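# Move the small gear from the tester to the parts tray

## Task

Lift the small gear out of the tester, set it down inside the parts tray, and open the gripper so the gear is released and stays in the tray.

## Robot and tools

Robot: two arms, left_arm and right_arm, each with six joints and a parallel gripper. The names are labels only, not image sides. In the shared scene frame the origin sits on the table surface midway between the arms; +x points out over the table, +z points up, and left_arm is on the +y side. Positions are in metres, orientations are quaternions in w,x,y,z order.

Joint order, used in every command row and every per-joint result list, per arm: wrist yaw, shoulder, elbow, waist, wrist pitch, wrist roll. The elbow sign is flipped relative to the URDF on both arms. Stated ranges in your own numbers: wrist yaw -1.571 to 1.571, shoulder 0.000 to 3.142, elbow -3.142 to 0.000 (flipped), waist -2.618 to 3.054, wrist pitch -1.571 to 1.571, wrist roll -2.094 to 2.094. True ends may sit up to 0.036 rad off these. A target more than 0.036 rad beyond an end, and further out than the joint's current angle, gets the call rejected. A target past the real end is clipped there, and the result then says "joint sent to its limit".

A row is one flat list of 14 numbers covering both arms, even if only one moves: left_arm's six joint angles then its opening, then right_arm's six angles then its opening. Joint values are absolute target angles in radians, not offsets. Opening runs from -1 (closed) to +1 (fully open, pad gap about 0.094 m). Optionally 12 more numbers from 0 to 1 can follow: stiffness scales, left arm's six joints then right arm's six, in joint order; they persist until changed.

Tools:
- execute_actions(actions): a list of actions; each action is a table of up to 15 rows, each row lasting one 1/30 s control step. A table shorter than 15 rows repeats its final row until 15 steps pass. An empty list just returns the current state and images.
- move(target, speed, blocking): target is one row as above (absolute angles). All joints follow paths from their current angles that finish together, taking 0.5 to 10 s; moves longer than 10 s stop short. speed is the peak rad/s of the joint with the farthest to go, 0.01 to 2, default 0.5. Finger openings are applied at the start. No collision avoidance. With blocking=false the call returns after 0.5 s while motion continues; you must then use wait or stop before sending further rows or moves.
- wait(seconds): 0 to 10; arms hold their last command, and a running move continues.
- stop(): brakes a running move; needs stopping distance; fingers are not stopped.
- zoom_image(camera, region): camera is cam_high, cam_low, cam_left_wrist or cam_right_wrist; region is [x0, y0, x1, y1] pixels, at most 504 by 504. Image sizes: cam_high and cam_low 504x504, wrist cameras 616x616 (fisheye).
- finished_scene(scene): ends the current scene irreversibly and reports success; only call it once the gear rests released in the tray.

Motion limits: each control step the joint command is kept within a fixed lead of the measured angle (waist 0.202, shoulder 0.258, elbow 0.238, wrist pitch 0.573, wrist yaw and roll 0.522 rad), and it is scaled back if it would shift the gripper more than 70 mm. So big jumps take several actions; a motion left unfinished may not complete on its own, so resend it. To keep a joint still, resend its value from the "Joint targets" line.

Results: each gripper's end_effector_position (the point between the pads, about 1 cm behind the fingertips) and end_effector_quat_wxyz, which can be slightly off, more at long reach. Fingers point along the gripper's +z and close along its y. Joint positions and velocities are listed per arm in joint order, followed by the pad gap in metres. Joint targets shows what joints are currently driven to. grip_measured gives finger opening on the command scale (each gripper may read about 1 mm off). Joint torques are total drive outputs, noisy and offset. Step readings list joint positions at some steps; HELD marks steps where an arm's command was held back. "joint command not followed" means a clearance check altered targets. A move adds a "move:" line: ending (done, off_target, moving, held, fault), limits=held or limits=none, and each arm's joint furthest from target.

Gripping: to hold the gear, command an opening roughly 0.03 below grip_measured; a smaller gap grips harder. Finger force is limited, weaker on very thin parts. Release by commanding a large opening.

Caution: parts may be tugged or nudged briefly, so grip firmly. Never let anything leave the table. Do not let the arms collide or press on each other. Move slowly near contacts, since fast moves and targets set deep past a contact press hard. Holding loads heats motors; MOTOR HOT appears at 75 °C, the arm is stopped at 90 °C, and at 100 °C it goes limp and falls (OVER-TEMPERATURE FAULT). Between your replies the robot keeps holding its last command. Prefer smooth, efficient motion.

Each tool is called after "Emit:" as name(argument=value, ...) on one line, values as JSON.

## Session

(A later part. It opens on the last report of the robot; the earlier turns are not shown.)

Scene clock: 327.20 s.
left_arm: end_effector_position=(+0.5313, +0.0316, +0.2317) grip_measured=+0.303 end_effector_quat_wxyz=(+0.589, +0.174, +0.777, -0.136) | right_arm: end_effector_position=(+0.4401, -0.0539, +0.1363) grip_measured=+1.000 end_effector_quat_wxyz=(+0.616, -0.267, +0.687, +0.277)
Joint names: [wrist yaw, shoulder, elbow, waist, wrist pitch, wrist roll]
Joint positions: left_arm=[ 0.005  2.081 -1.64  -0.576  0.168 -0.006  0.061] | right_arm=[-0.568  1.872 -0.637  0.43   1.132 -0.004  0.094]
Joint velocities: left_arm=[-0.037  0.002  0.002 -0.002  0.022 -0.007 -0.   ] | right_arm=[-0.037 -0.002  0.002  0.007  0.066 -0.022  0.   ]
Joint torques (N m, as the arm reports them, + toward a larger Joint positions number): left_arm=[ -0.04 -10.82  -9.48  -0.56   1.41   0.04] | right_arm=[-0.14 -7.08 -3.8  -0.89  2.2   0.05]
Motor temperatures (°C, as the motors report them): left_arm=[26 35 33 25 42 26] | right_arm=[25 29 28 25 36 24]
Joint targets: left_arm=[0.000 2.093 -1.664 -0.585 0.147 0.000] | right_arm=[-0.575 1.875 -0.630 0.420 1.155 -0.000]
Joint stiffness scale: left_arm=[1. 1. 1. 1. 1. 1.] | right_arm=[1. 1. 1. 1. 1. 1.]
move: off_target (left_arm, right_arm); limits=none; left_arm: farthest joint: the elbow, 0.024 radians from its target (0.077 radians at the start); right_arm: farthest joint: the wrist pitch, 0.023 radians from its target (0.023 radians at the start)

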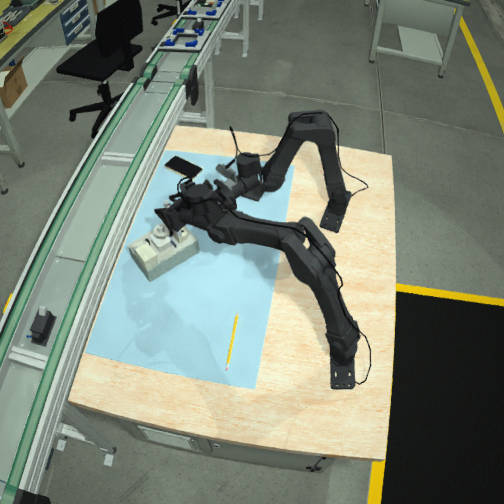

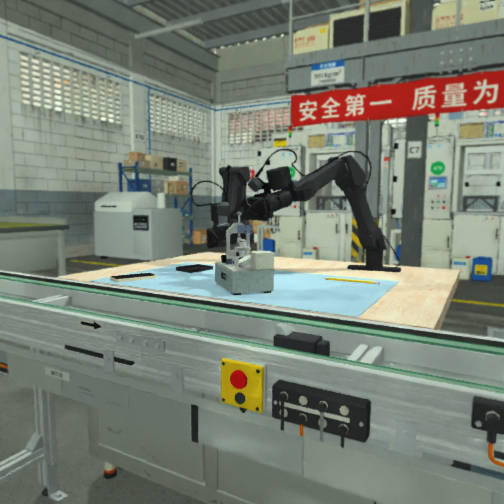

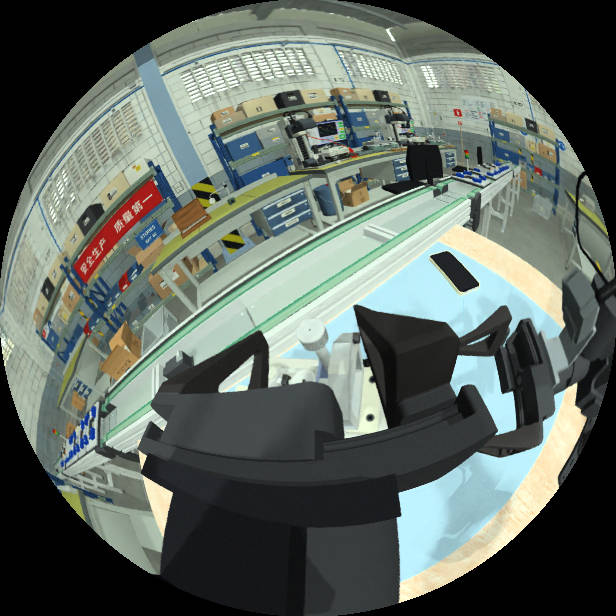

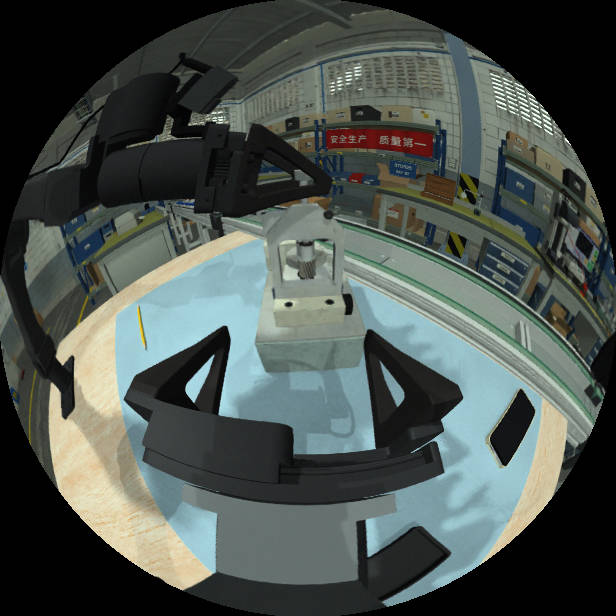

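Emit:
move(target=[0, 2.093, -1.664, -0.585, 0.147, 0, -0.62, -0.575, 1.875, -0.63, 0.42, 1.155, 0, 1], speed=0.3)

Emit:
zoom_image(camera="cam_right_wrist", region=[200, 120, 400, 320])

Scene clock: 332.30 s.
left_arm: end_effector_position=(+0.5297, +0.0284, +0.2316) grip_measured=-0.617 end_effector_quat_wxyz=(+0.588, +0.178, +0.777, -0.140) | right_arm: end_effector_position=(+0.4401, -0.0539, +0.1363) grip_measured=+1.000 end_effector_quat_wxyz=(+0.616, -0.267, +0.687, +0.277)
Joint names: [wrist yaw, shoulder, elbow, waist, wrist pitch, wrist roll]
Joint positions: left_arm=[ 0.013  2.081 -1.64  -0.58   0.168 -0.006  0.018] | right_arm=[-0.568  1.872 -0.637  0.43   1.132 -0.004  0.094]
Joint velocities: left_arm=[ 0.051 -0.017 -0.032 -0.002  0.066  0.007  0.001] | right_arm=[ 0.037 -0.007 -0.007 -0.002 -0.066  0.037  0.   ]
Joint torques (N m, as the arm reports them, + toward a larger Joint positions number): left_arm=[ -0.06 -10.85  -9.28  -0.47   1.39   0.06] | right_arm=[-0.14 -7.1  -3.79 -1.    2.15  0.05]
Motor temperatures (°C, as the motors report them): left_arm=[26 35 33 25 42 26] | right_arm=[25 29 28 25 36 24]
Joint targets: left_arm=[0.000 2.093 -1.664 -0.585 0.147 -0.000] | right_arm=[-0.575 1.875 -0.630 0.420 1.155 0.000]
Joint stiffness scale: left_arm=[1. 1. 1. 1. 1. 1.] | right_arm=[1. 1. 1. 1. 1. 1.]
move: off_target (left_arm, right_arm); limits=none; left_arm: farthest joint: the elbow, 0.024 radians from its target (0.024 radians at the start); right_arm: farthest joint: the wrist pitch, 0.023 radians from its target (0.023 radians at the start)

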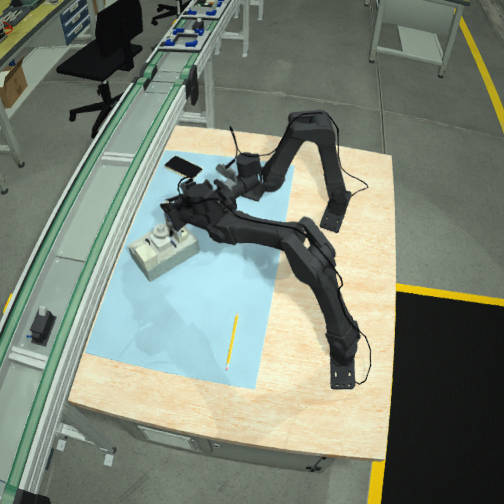

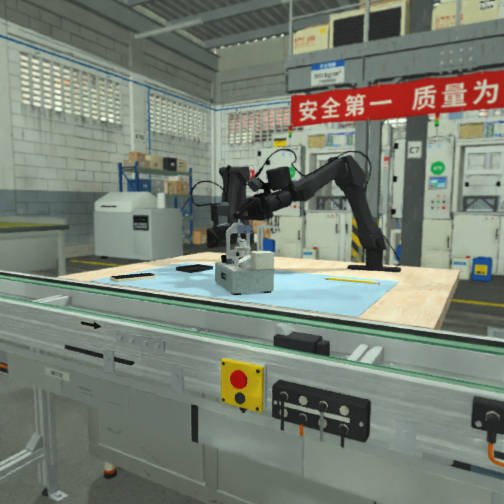

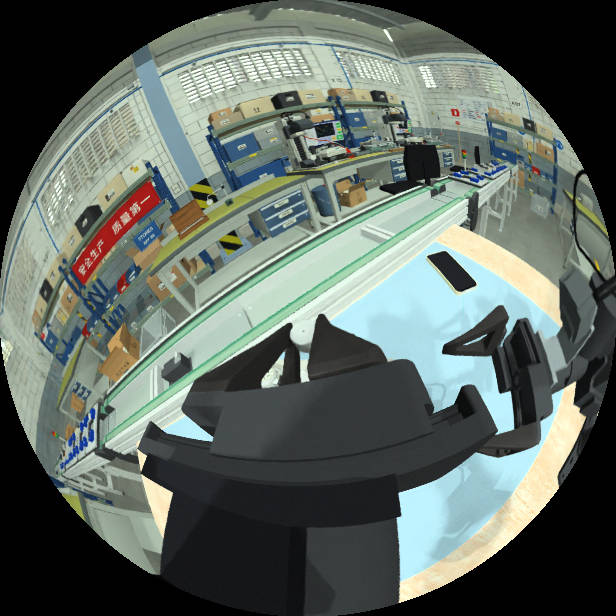

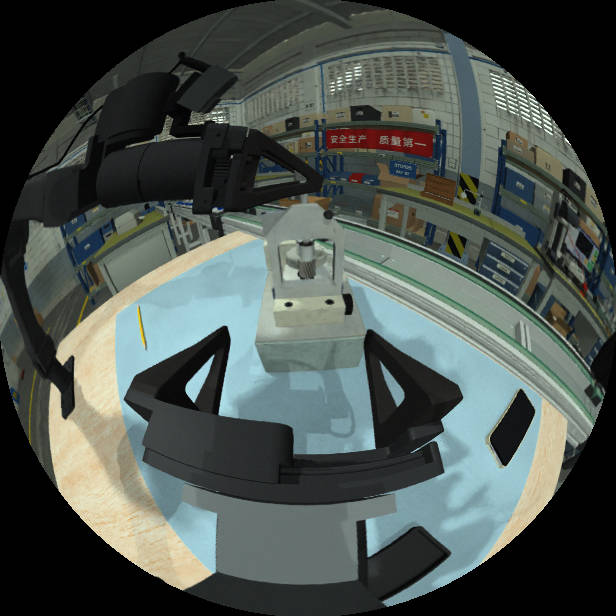

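Region (200, 120, 400, 320) of cam_right_wrist's 616x616 image, scaled by 2.520, with more detail than that image has.

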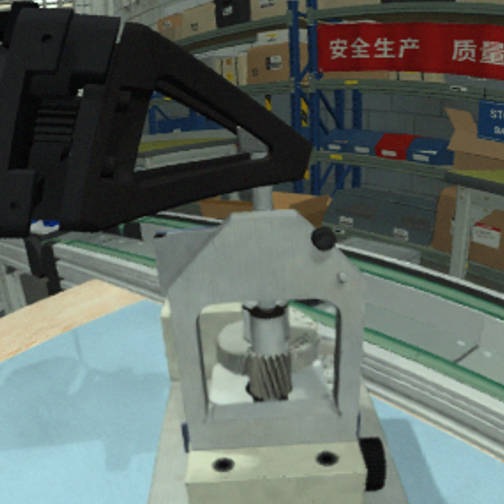

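Emit:
move(target=[0, 2.093, -1.664, -0.585, 0.147, 0, -0.68, -0.575, 1.875, -0.63, 0.42, 1.155, 0, 1], speed=0.3)

Scene clock: 336.80 s.
left_arm: end_effector_position=(+0.5293, +0.0276, +0.2316) grip_measured=-0.672 end_effector_quat_wxyz=(+0.587, +0.179, +0.776, -0.142) | right_arm: end_effector_position=(+0.4401, -0.0539, +0.1363) grip_measured=+1.000 end_effector_quat_wxyz=(+0.616, -0.267, +0.687, +0.277)
Joint names: [wrist yaw, shoulder, elbow, waist, wrist pitch, wrist roll]
Joint positions: left_arm=[ 0.016  2.081 -1.64  -0.58   0.168 -0.006  0.015] | right_arm=[-0.568  1.872 -0.637  0.43   1.132 -0.004  0.094]
Joint velocities: left_arm=[-0.037  0.002  0.002 -0.007  0.022 -0.007  0.001] | right_arm=[ 0.037 -0.007  0.012  0.002  0.007  0.022  0.   ]
Joint torques (N m, as the arm reports them, + toward a larger Joint positions number): left_arm=[ -0.14 -10.88  -9.26  -0.17   1.44   0.05] | right_arm=[-0.14 -7.13 -3.77 -1.03  2.18  0.03]
Motor temperatures (°C, as the motors report them): left_arm=[26 35 33 25 42 26] | right_arm=[25 29 28 25 36 24]
Joint targets: left_arm=[-0.000 2.093 -1.664 -0.585 0.147 0.000] | right_arm=[-0.575 1.875 -0.630 0.420 1.155 -0.000]
Joint stiffness scale: left_arm=[1. 1. 1. 1. 1. 1.] | right_arm=[1. 1. 1. 1. 1. 1.]
move: off_target (left_arm, right_arm); limits=none; left_arm: farthest joint: the elbow, 0.024 radians from its target (0.024 radians at the start); right_arm: farthest joint: the wrist pitch, 0.023 radians from its target (0.023 radians at the start)

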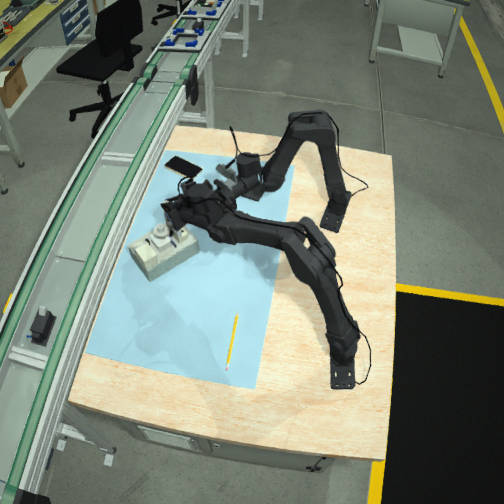

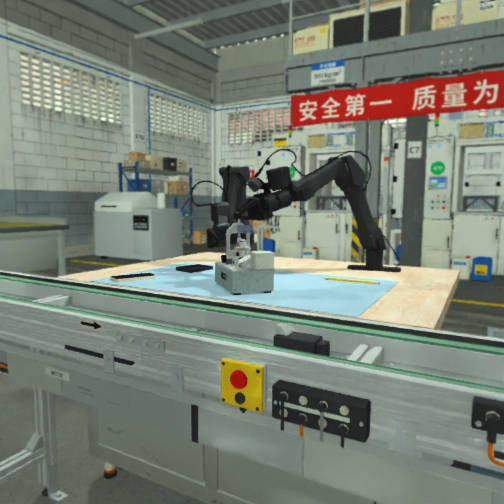

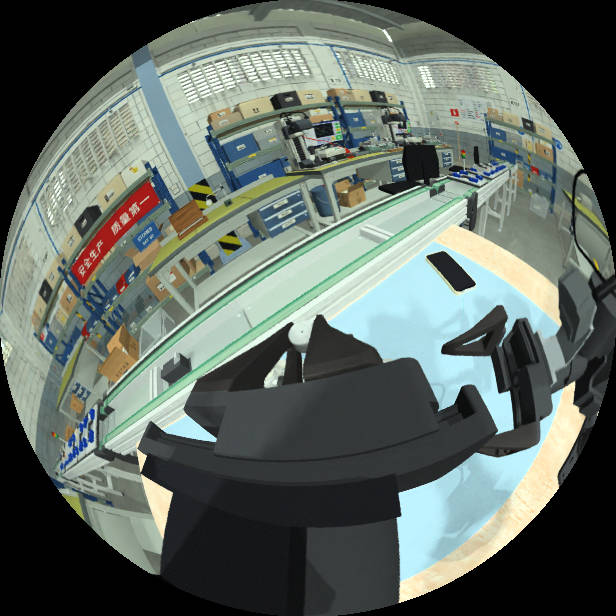

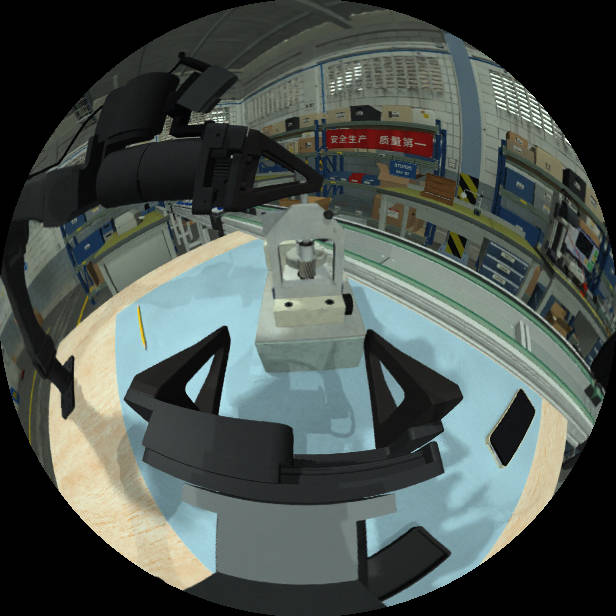

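Emit:
move(target=[0.01, 2.093, -1.664, -0.585, 0.147, 0, -0.71, -0.575, 1.875, -0.63, 0.42, 1.155, 0, 1], speed=0.3)

Emit:
move(target=[0.01, 2.05, -1.725, -0.585, 0.074, 0, -0.71, -0.575, 1.875, -0.63, 0.42, 1.155, 0, 1], speed=0.1)

Emit:
zoom_image(camera="cam_right_wrist", region=[200, 120, 400, 320])

Scene clock: 346.43 s.
left_arm: end_effector_position=(+0.5293, +0.0276, +0.2316) grip_measured=-0.693 end_effector_quat_wxyz=(+0.587, +0.179, +0.776, -0.142) | right_arm: end_effector_position=(+0.4401, -0.0539, +0.1363) grip_measured=+1.000 end_effector_quat_wxyz=(+0.616, -0.267, +0.687, +0.277)
Joint names: [wrist yaw, shoulder, elbow, waist, wrist pitch, wrist roll]
Joint positions: left_arm=[ 0.016  2.081 -1.64  -0.58   0.168 -0.006  0.014] | right_arm=[-0.568  1.872 -0.637  0.43   1.132 -0.004  0.094]
Joint velocities: left_arm=[ 0.051 -0.002  0.007 -0.007 -0.022  0.022  0.001] | right_arm=[ 0.022 -0.002 -0.007 -0.007 -0.066  0.022  0.   ]
Joint torques (N m, as the arm reports them, + toward a larger Joint positions number): left_arm=[ -0.05 -10.77  -9.44  -0.32   1.4    0.05] | right_arm=[-0.11 -7.03 -3.66 -0.99  2.19  0.  ]
Motor temperatures (°C, as the motors report them): left_arm=[26 35 33 25 41 26] | right_arm=[25 29 28 25 36 24]
Joint targets: left_arm=[0.010 2.093 -1.664 -0.585 0.147 -0.000] | right_arm=[-0.575 1.875 -0.630 0.420 1.155 -0.000]
Joint stiffness scale: left_arm=[1. 1. 1. 1. 1. 1.] | right_arm=[1. 1. 1. 1. 1. 1.]
move: off_target (left_arm, right_arm); limits=none; left_arm: farthest joint: the elbow, 0.024 radians from its target (0.024 radians at the start); right_arm: farthest joint: the wrist pitch, 0.023 radians from its target (0.023 radians at the start)

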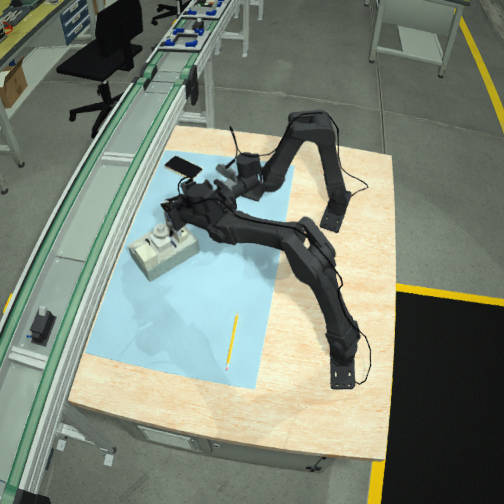

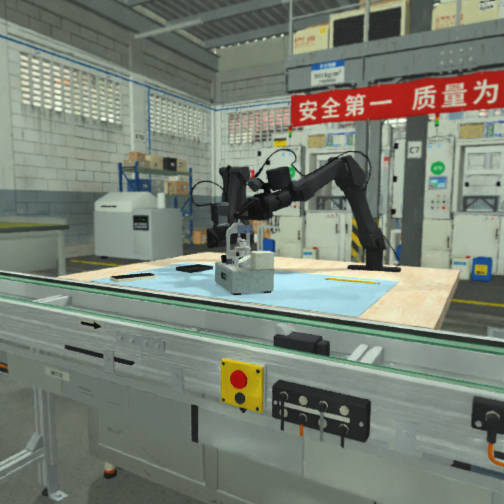

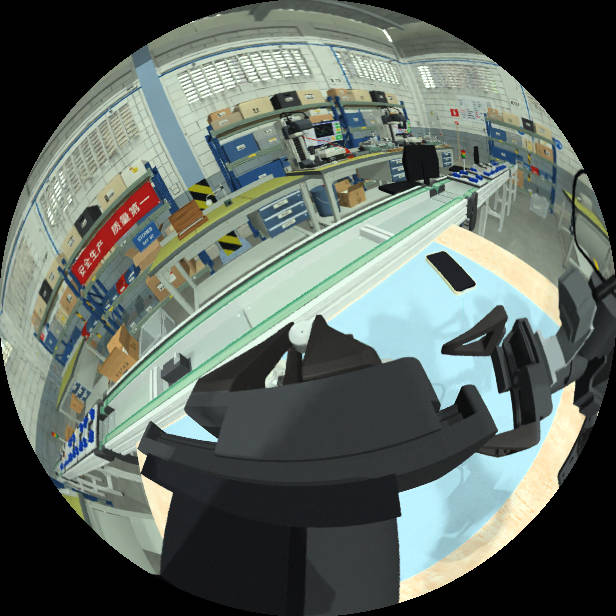

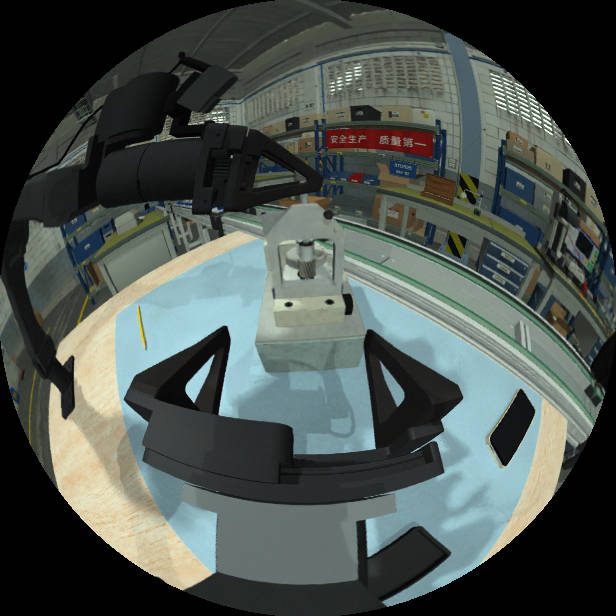

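Scene clock: 347.70 s.
left_arm: end_effector_position=(+0.5285, +0.0280, +0.2338) grip_measured=-0.693 end_effector_quat_wxyz=(+0.570, +0.182, +0.789, -0.138) | right_arm: end_effector_position=(+0.4401, -0.0539, +0.1363) grip_measured=+1.000 end_effector_quat_wxyz=(+0.616, -0.267, +0.687, +0.277)
Joint names: [wrist yaw, shoulder, elbow, waist, wrist pitch, wrist roll]
Joint positions: left_arm=[ 0.016  2.081 -1.69  -0.58   0.075 -0.006  0.014] | right_arm=[-0.568  1.872 -0.637  0.43   1.132 -0.004  0.094]
Joint velocities: left_arm=[-0.007  0.007  0.012  0.002 -0.007  0.066  0.001] | right_arm=[ 0.051 -0.002  0.007 -0.007 -0.095  0.066  0.   ]
Joint torques (N m, as the arm reports them, + toward a larger Joint positions number): left_arm=[ -0.02 -14.44 -10.11  -0.44   1.58   0.08] | right_arm=[-0.13 -7.12 -3.63 -0.81  2.22  0.04]
Motor temperatures (°C, as the motors report them): left_arm=[26 35 33 25 42 26] | right_arm=[25 29 28 25 36 24]
Joint targets: left_arm=[0.010 2.050 -1.725 -0.585 0.074 0.000] | right_arm=[-0.575 1.875 -0.630 0.420 1.155 0.000]
Joint stiffness scale: left_arm=[1. 1. 1. 1. 1. 1.] | right_arm=[1. 1. 1. 1. 1. 1.]
move: off_target (left_arm, right_arm); limits=none; left_arm: farthest joint: the elbow, 0.035 radians from its target (0.085 radians at the start); right_arm: farthest joint: the wrist pitch, 0.023 radians from its target (0.023 radians at the start)

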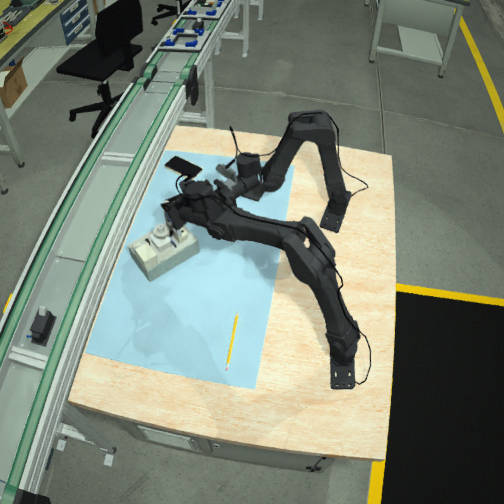

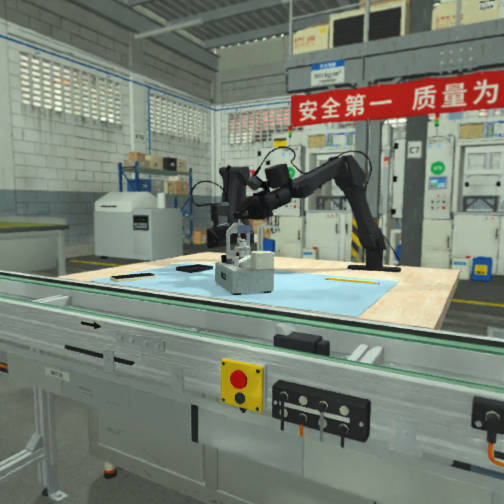

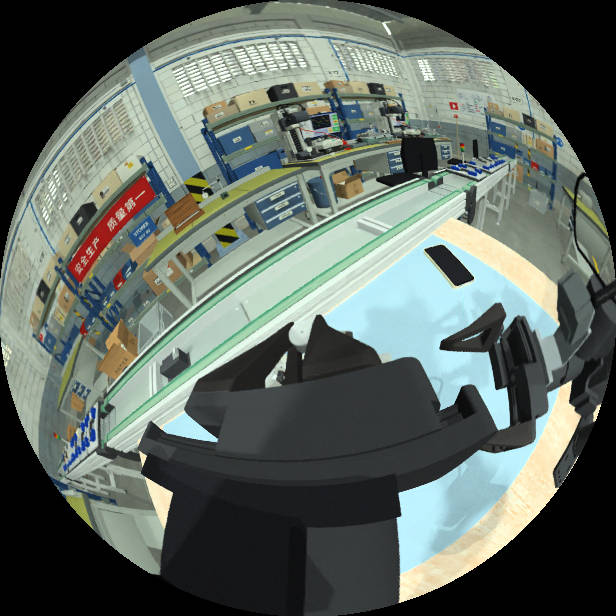

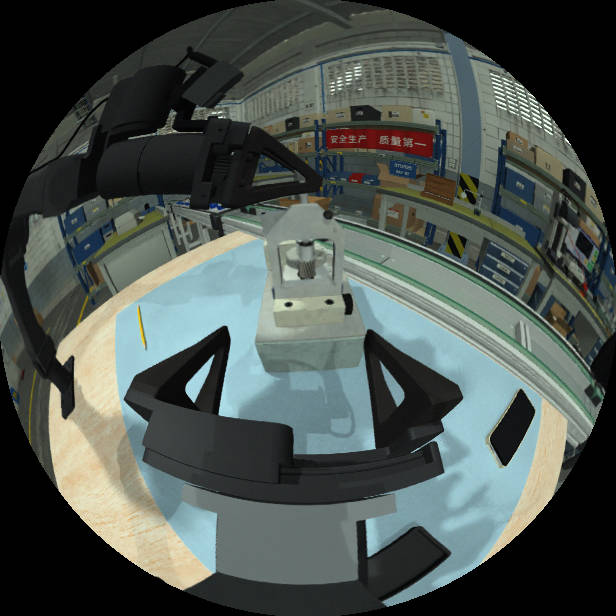

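Region (200, 120, 400, 320) of cam_right_wrist's 616x616 image, scaled by 2.520, with more detail than that image has.

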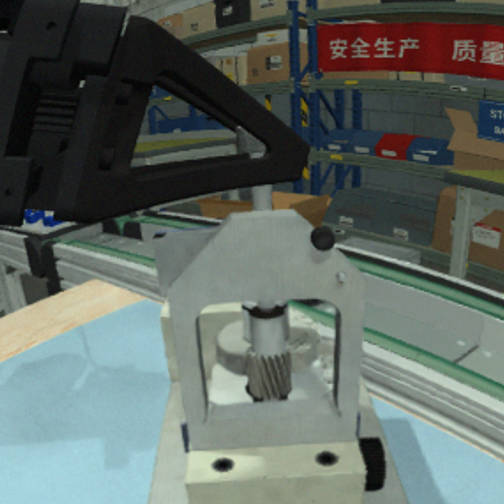

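Emit:
move(target=[0.01, 2.02, -1.745, -0.585, 0.11, 0, -0.725, -0.575, 1.875, -0.63, 0.42, 1.155, 0, 1], speed=0.1)

Emit:
zoom_image(camera="cam_right_wrist", region=[200, 120, 400, 320])

Scene clock: 354.70 s.
left_arm: end_effector_position=(+0.5290, +0.0277, +0.2339) grip_measured=-0.699 end_effector_quat_wxyz=(+0.568, +0.182, +0.790, -0.138) | right_arm: end_effector_position=(+0.4401, -0.0539, +0.1363) grip_measured=+1.000 end_effector_quat_wxyz=(+0.616, -0.267, +0.687, +0.277)
Joint names: [wrist yaw, shoulder, elbow, waist, wrist pitch, wrist roll]
Joint positions: left_arm=[ 0.016  2.084 -1.7   -0.58   0.063 -0.006  0.014] | right_arm=[-0.568  1.872 -0.637  0.43   1.132 -0.004  0.094]
Joint velocities: left_arm=[ 0.051 -0.007 -0.012 -0.007  0.007  0.037 -0.   ] | right_arm=[ 0.007 -0.007  0.037  0.002 -0.037  0.007  0.   ]
Joint torques (N m, as the arm reports them, + toward a larger Joint positions number): left_arm=[ -0.05 -17.23 -10.96  -0.38   2.04   0.06] | right_arm=[-0.14 -7.08 -3.71 -0.96  2.2   0.05]
Motor temperatures (°C, as the motors report them): left_arm=[26 36 34 25 42 26] | right_arm=[25 29 28 25 37 24]
Joint targets: left_arm=[0.010 2.020 -1.745 -0.585 0.110 0.000] | right_arm=[-0.575 1.875 -0.630 0.420 1.155 -0.000]
Joint stiffness scale: left_arm=[1. 1. 1. 1. 1. 1.] | right_arm=[1. 1. 1. 1. 1. 1.]
move: off_target (left_arm, right_arm); limits=none; left_arm: farthest joint: the shoulder, 0.064 radians from its target (0.061 radians at the start); right_arm: farthest joint: the wrist pitch, 0.023 radians from its target (0.023 radians at the start)

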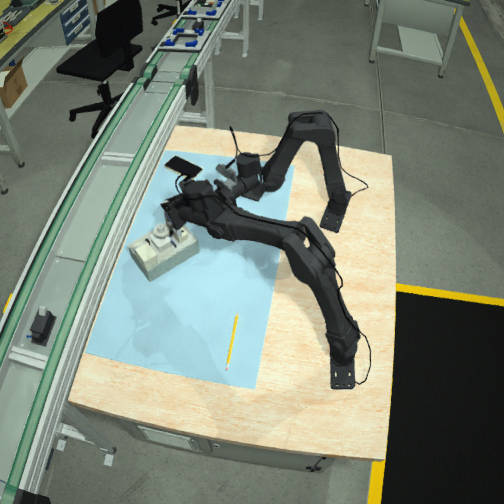

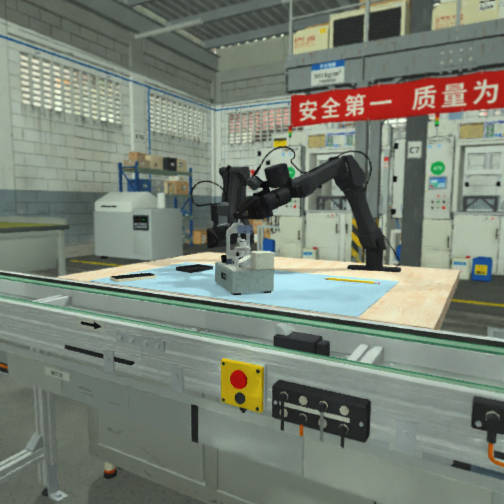

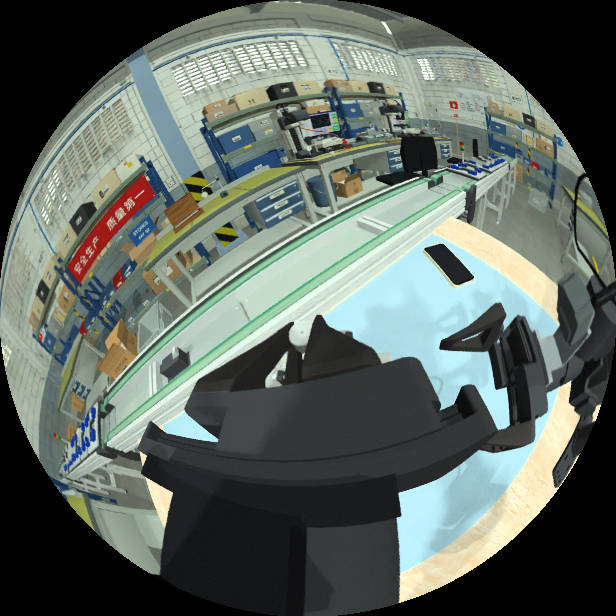

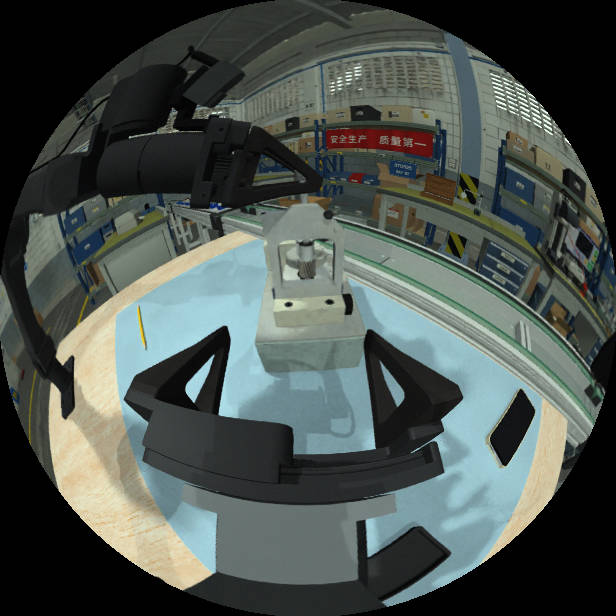

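Region (200, 120, 400, 320) of cam_right_wrist's 616x616 image, scaled by 2.520, with more detail than that image has.

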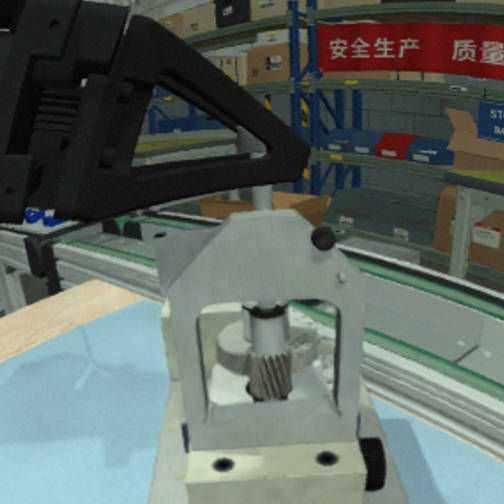

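Emit:
move(target=[0.01, 2.02, -1.758, -0.585, 0.2, 0, -0.725, -0.575, 1.875, -0.63, 0.42, 1.155, 0, 1], speed=0.1)

Emit:
zoom_image(camera="cam_right_wrist", region=[200, 120, 400, 320])

Scene clock: 371.63 s.
left_arm: end_effector_position=(+0.5294, +0.0275, +0.2338) grip_measured=-0.699 end_effector_quat_wxyz=(+0.569, +0.182, +0.790, -0.138) | right_arm: end_effector_position=(+0.4401, -0.0539, +0.1363) grip_measured=+1.000 end_effector_quat_wxyz=(+0.616, -0.267, +0.687, +0.277)
Joint names: [wrist yaw, shoulder, elbow, waist, wrist pitch, wrist roll]
Joint positions: left_arm=[ 0.016  2.085 -1.7   -0.58   0.066 -0.006  0.014] | right_arm=[-0.568  1.872 -0.637  0.43   1.132 -0.004  0.094]
Joint velocities: left_arm=[ 0.037 -0.012  0.002  0.002  0.081 -0.007  0.   ] | right_arm=[-0.051 -0.007 -0.002 -0.032  0.022  0.022  0.   ]
Joint torques (N m, as the arm reports them, + toward a larger Joint positions number): left_arm=[  0.01 -16.65 -11.28  -0.32   2.67   0.04] | right_arm=[-0.14 -7.23 -3.89 -0.93  2.18  0.09]
Motor temperatures (°C, as the motors report them): left_arm=[26 41 35 25 46 26] | right_arm=[25 29 28 25 37 24]
Joint targets: left_arm=[0.011 2.029 -1.750 -0.584 0.182 -0.001] | right_arm=[-0.575 1.875 -0.630 0.420 1.155 -0.000]
Joint stiffness scale: left_arm=[1. 1. 1. 1. 1. 1.] | right_arm=[1. 1. 1. 1. 1. 1.]
move: off_target (left_arm, right_arm); limits=none; left_arm: farthest joint: the wrist pitch, 0.134 radians from its target (0.137 radians at the start); right_arm: farthest joint: the wrist pitch, 0.023 radians from its target (0.023 radians at the start)

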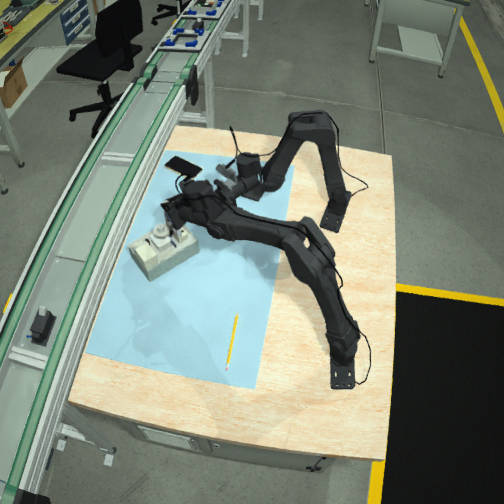

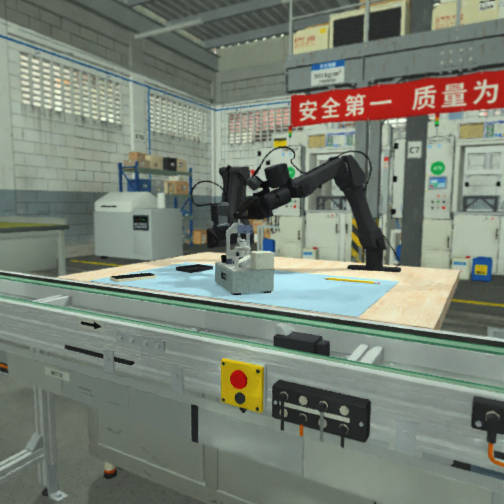

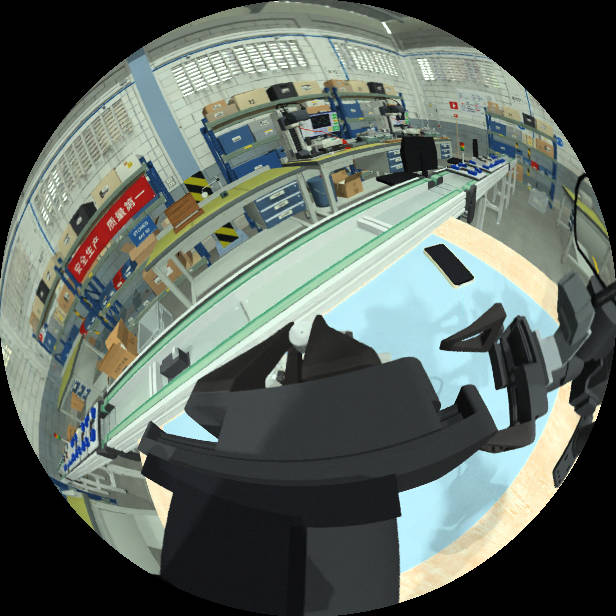

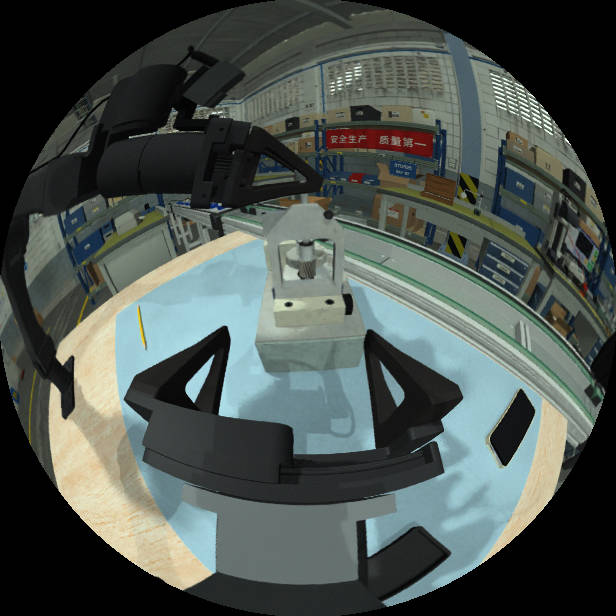

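Region (200, 120, 400, 320) of cam_right_wrist's 616x616 image, scaled by 2.520, with more detail than that image has.

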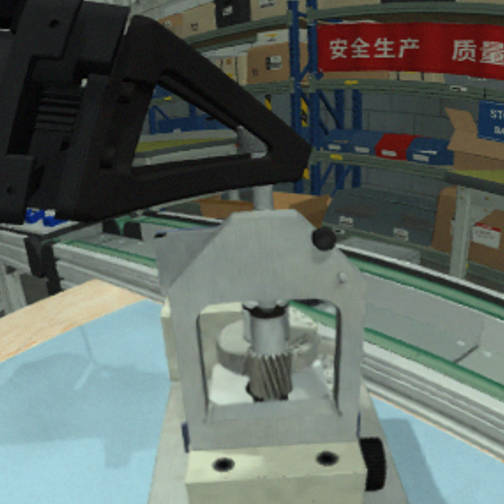

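Emit:
move(target=[0.01, 2.08, -1.72, -0.585, 0.07, 0, -0.2, -0.575, 1.875, -0.63, 0.42, 1.155, 0, 1], speed=0.2)

Scene clock: 399.27 s.
left_arm: end_effector_position=(+0.5293, +0.0275, +0.2335) grip_measured=-0.203 end_effector_quat_wxyz=(+0.569, +0.182, +0.790, -0.138) | right_arm: end_effector_position=(+0.4401, -0.0539, +0.1363) grip_measured=+1.000 end_effector_quat_wxyz=(+0.616, -0.267, +0.687, +0.277)
Joint names: [wrist yaw, shoulder, elbow, waist, wrist pitch, wrist roll]
Joint positions: left_arm=[ 0.017  2.085 -1.699 -0.58   0.067 -0.006  0.037] | right_arm=[-0.568  1.872 -0.637  0.43   1.132 -0.004  0.094]
Joint velocities: left_arm=[-0.051 -0.012 -0.012  0.002 -0.037  0.037  0.001] | right_arm=[ 0.051 -0.012  0.007 -0.002  0.007 -0.007  0.   ]
Joint torques (N m, as the arm reports them, + toward a larger Joint positions number): left_arm=[ -0.03 -12.4   -9.12  -0.5    1.61   0.07] | right_arm=[-0.17 -7.06 -3.83 -0.96  2.2   0.1 ]
Motor temperatures (°C, as the motors report them): left_arm=[26 43 36 25 56 26] | right_arm=[25 29 28 25 37 24]
Joint targets: left_arm=[0.010 2.080 -1.720 -0.585 0.070 0.000] | right_arm=[-0.575 1.875 -0.630 0.420 1.155 0.000]
Joint stiffness scale: left_arm=[1. 1. 1. 1. 1. 1.] | right_arm=[1. 1. 1. 1. 1. 1.]
move: off_target (left_arm, right_arm); limits=none; left_arm: farthest joint: the elbow, 0.021 radians from its target (0.020 radians at the start); right_arm: farthest joint: the wrist pitch, 0.023 radians from its target (0.023 radians at the start)

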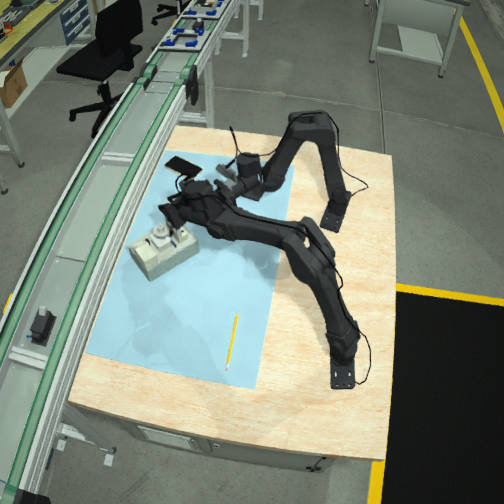

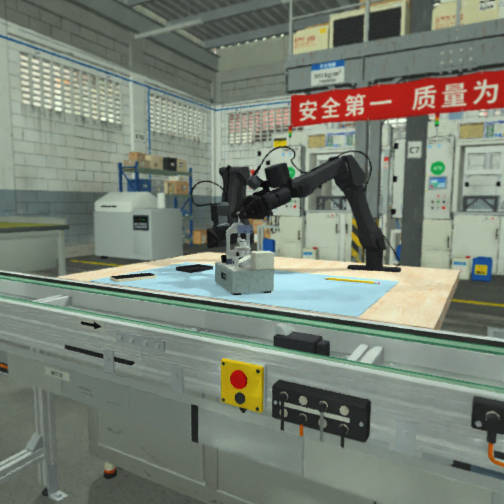

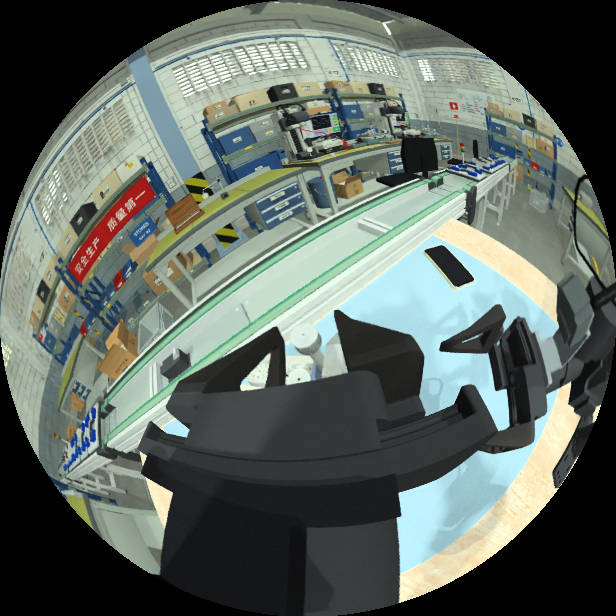

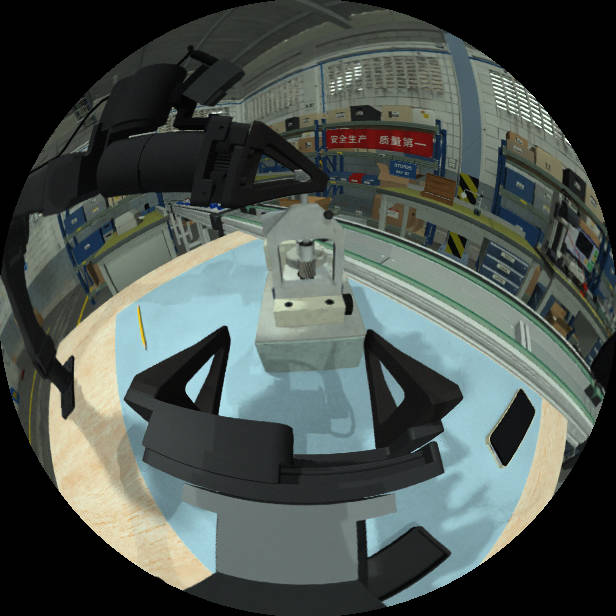

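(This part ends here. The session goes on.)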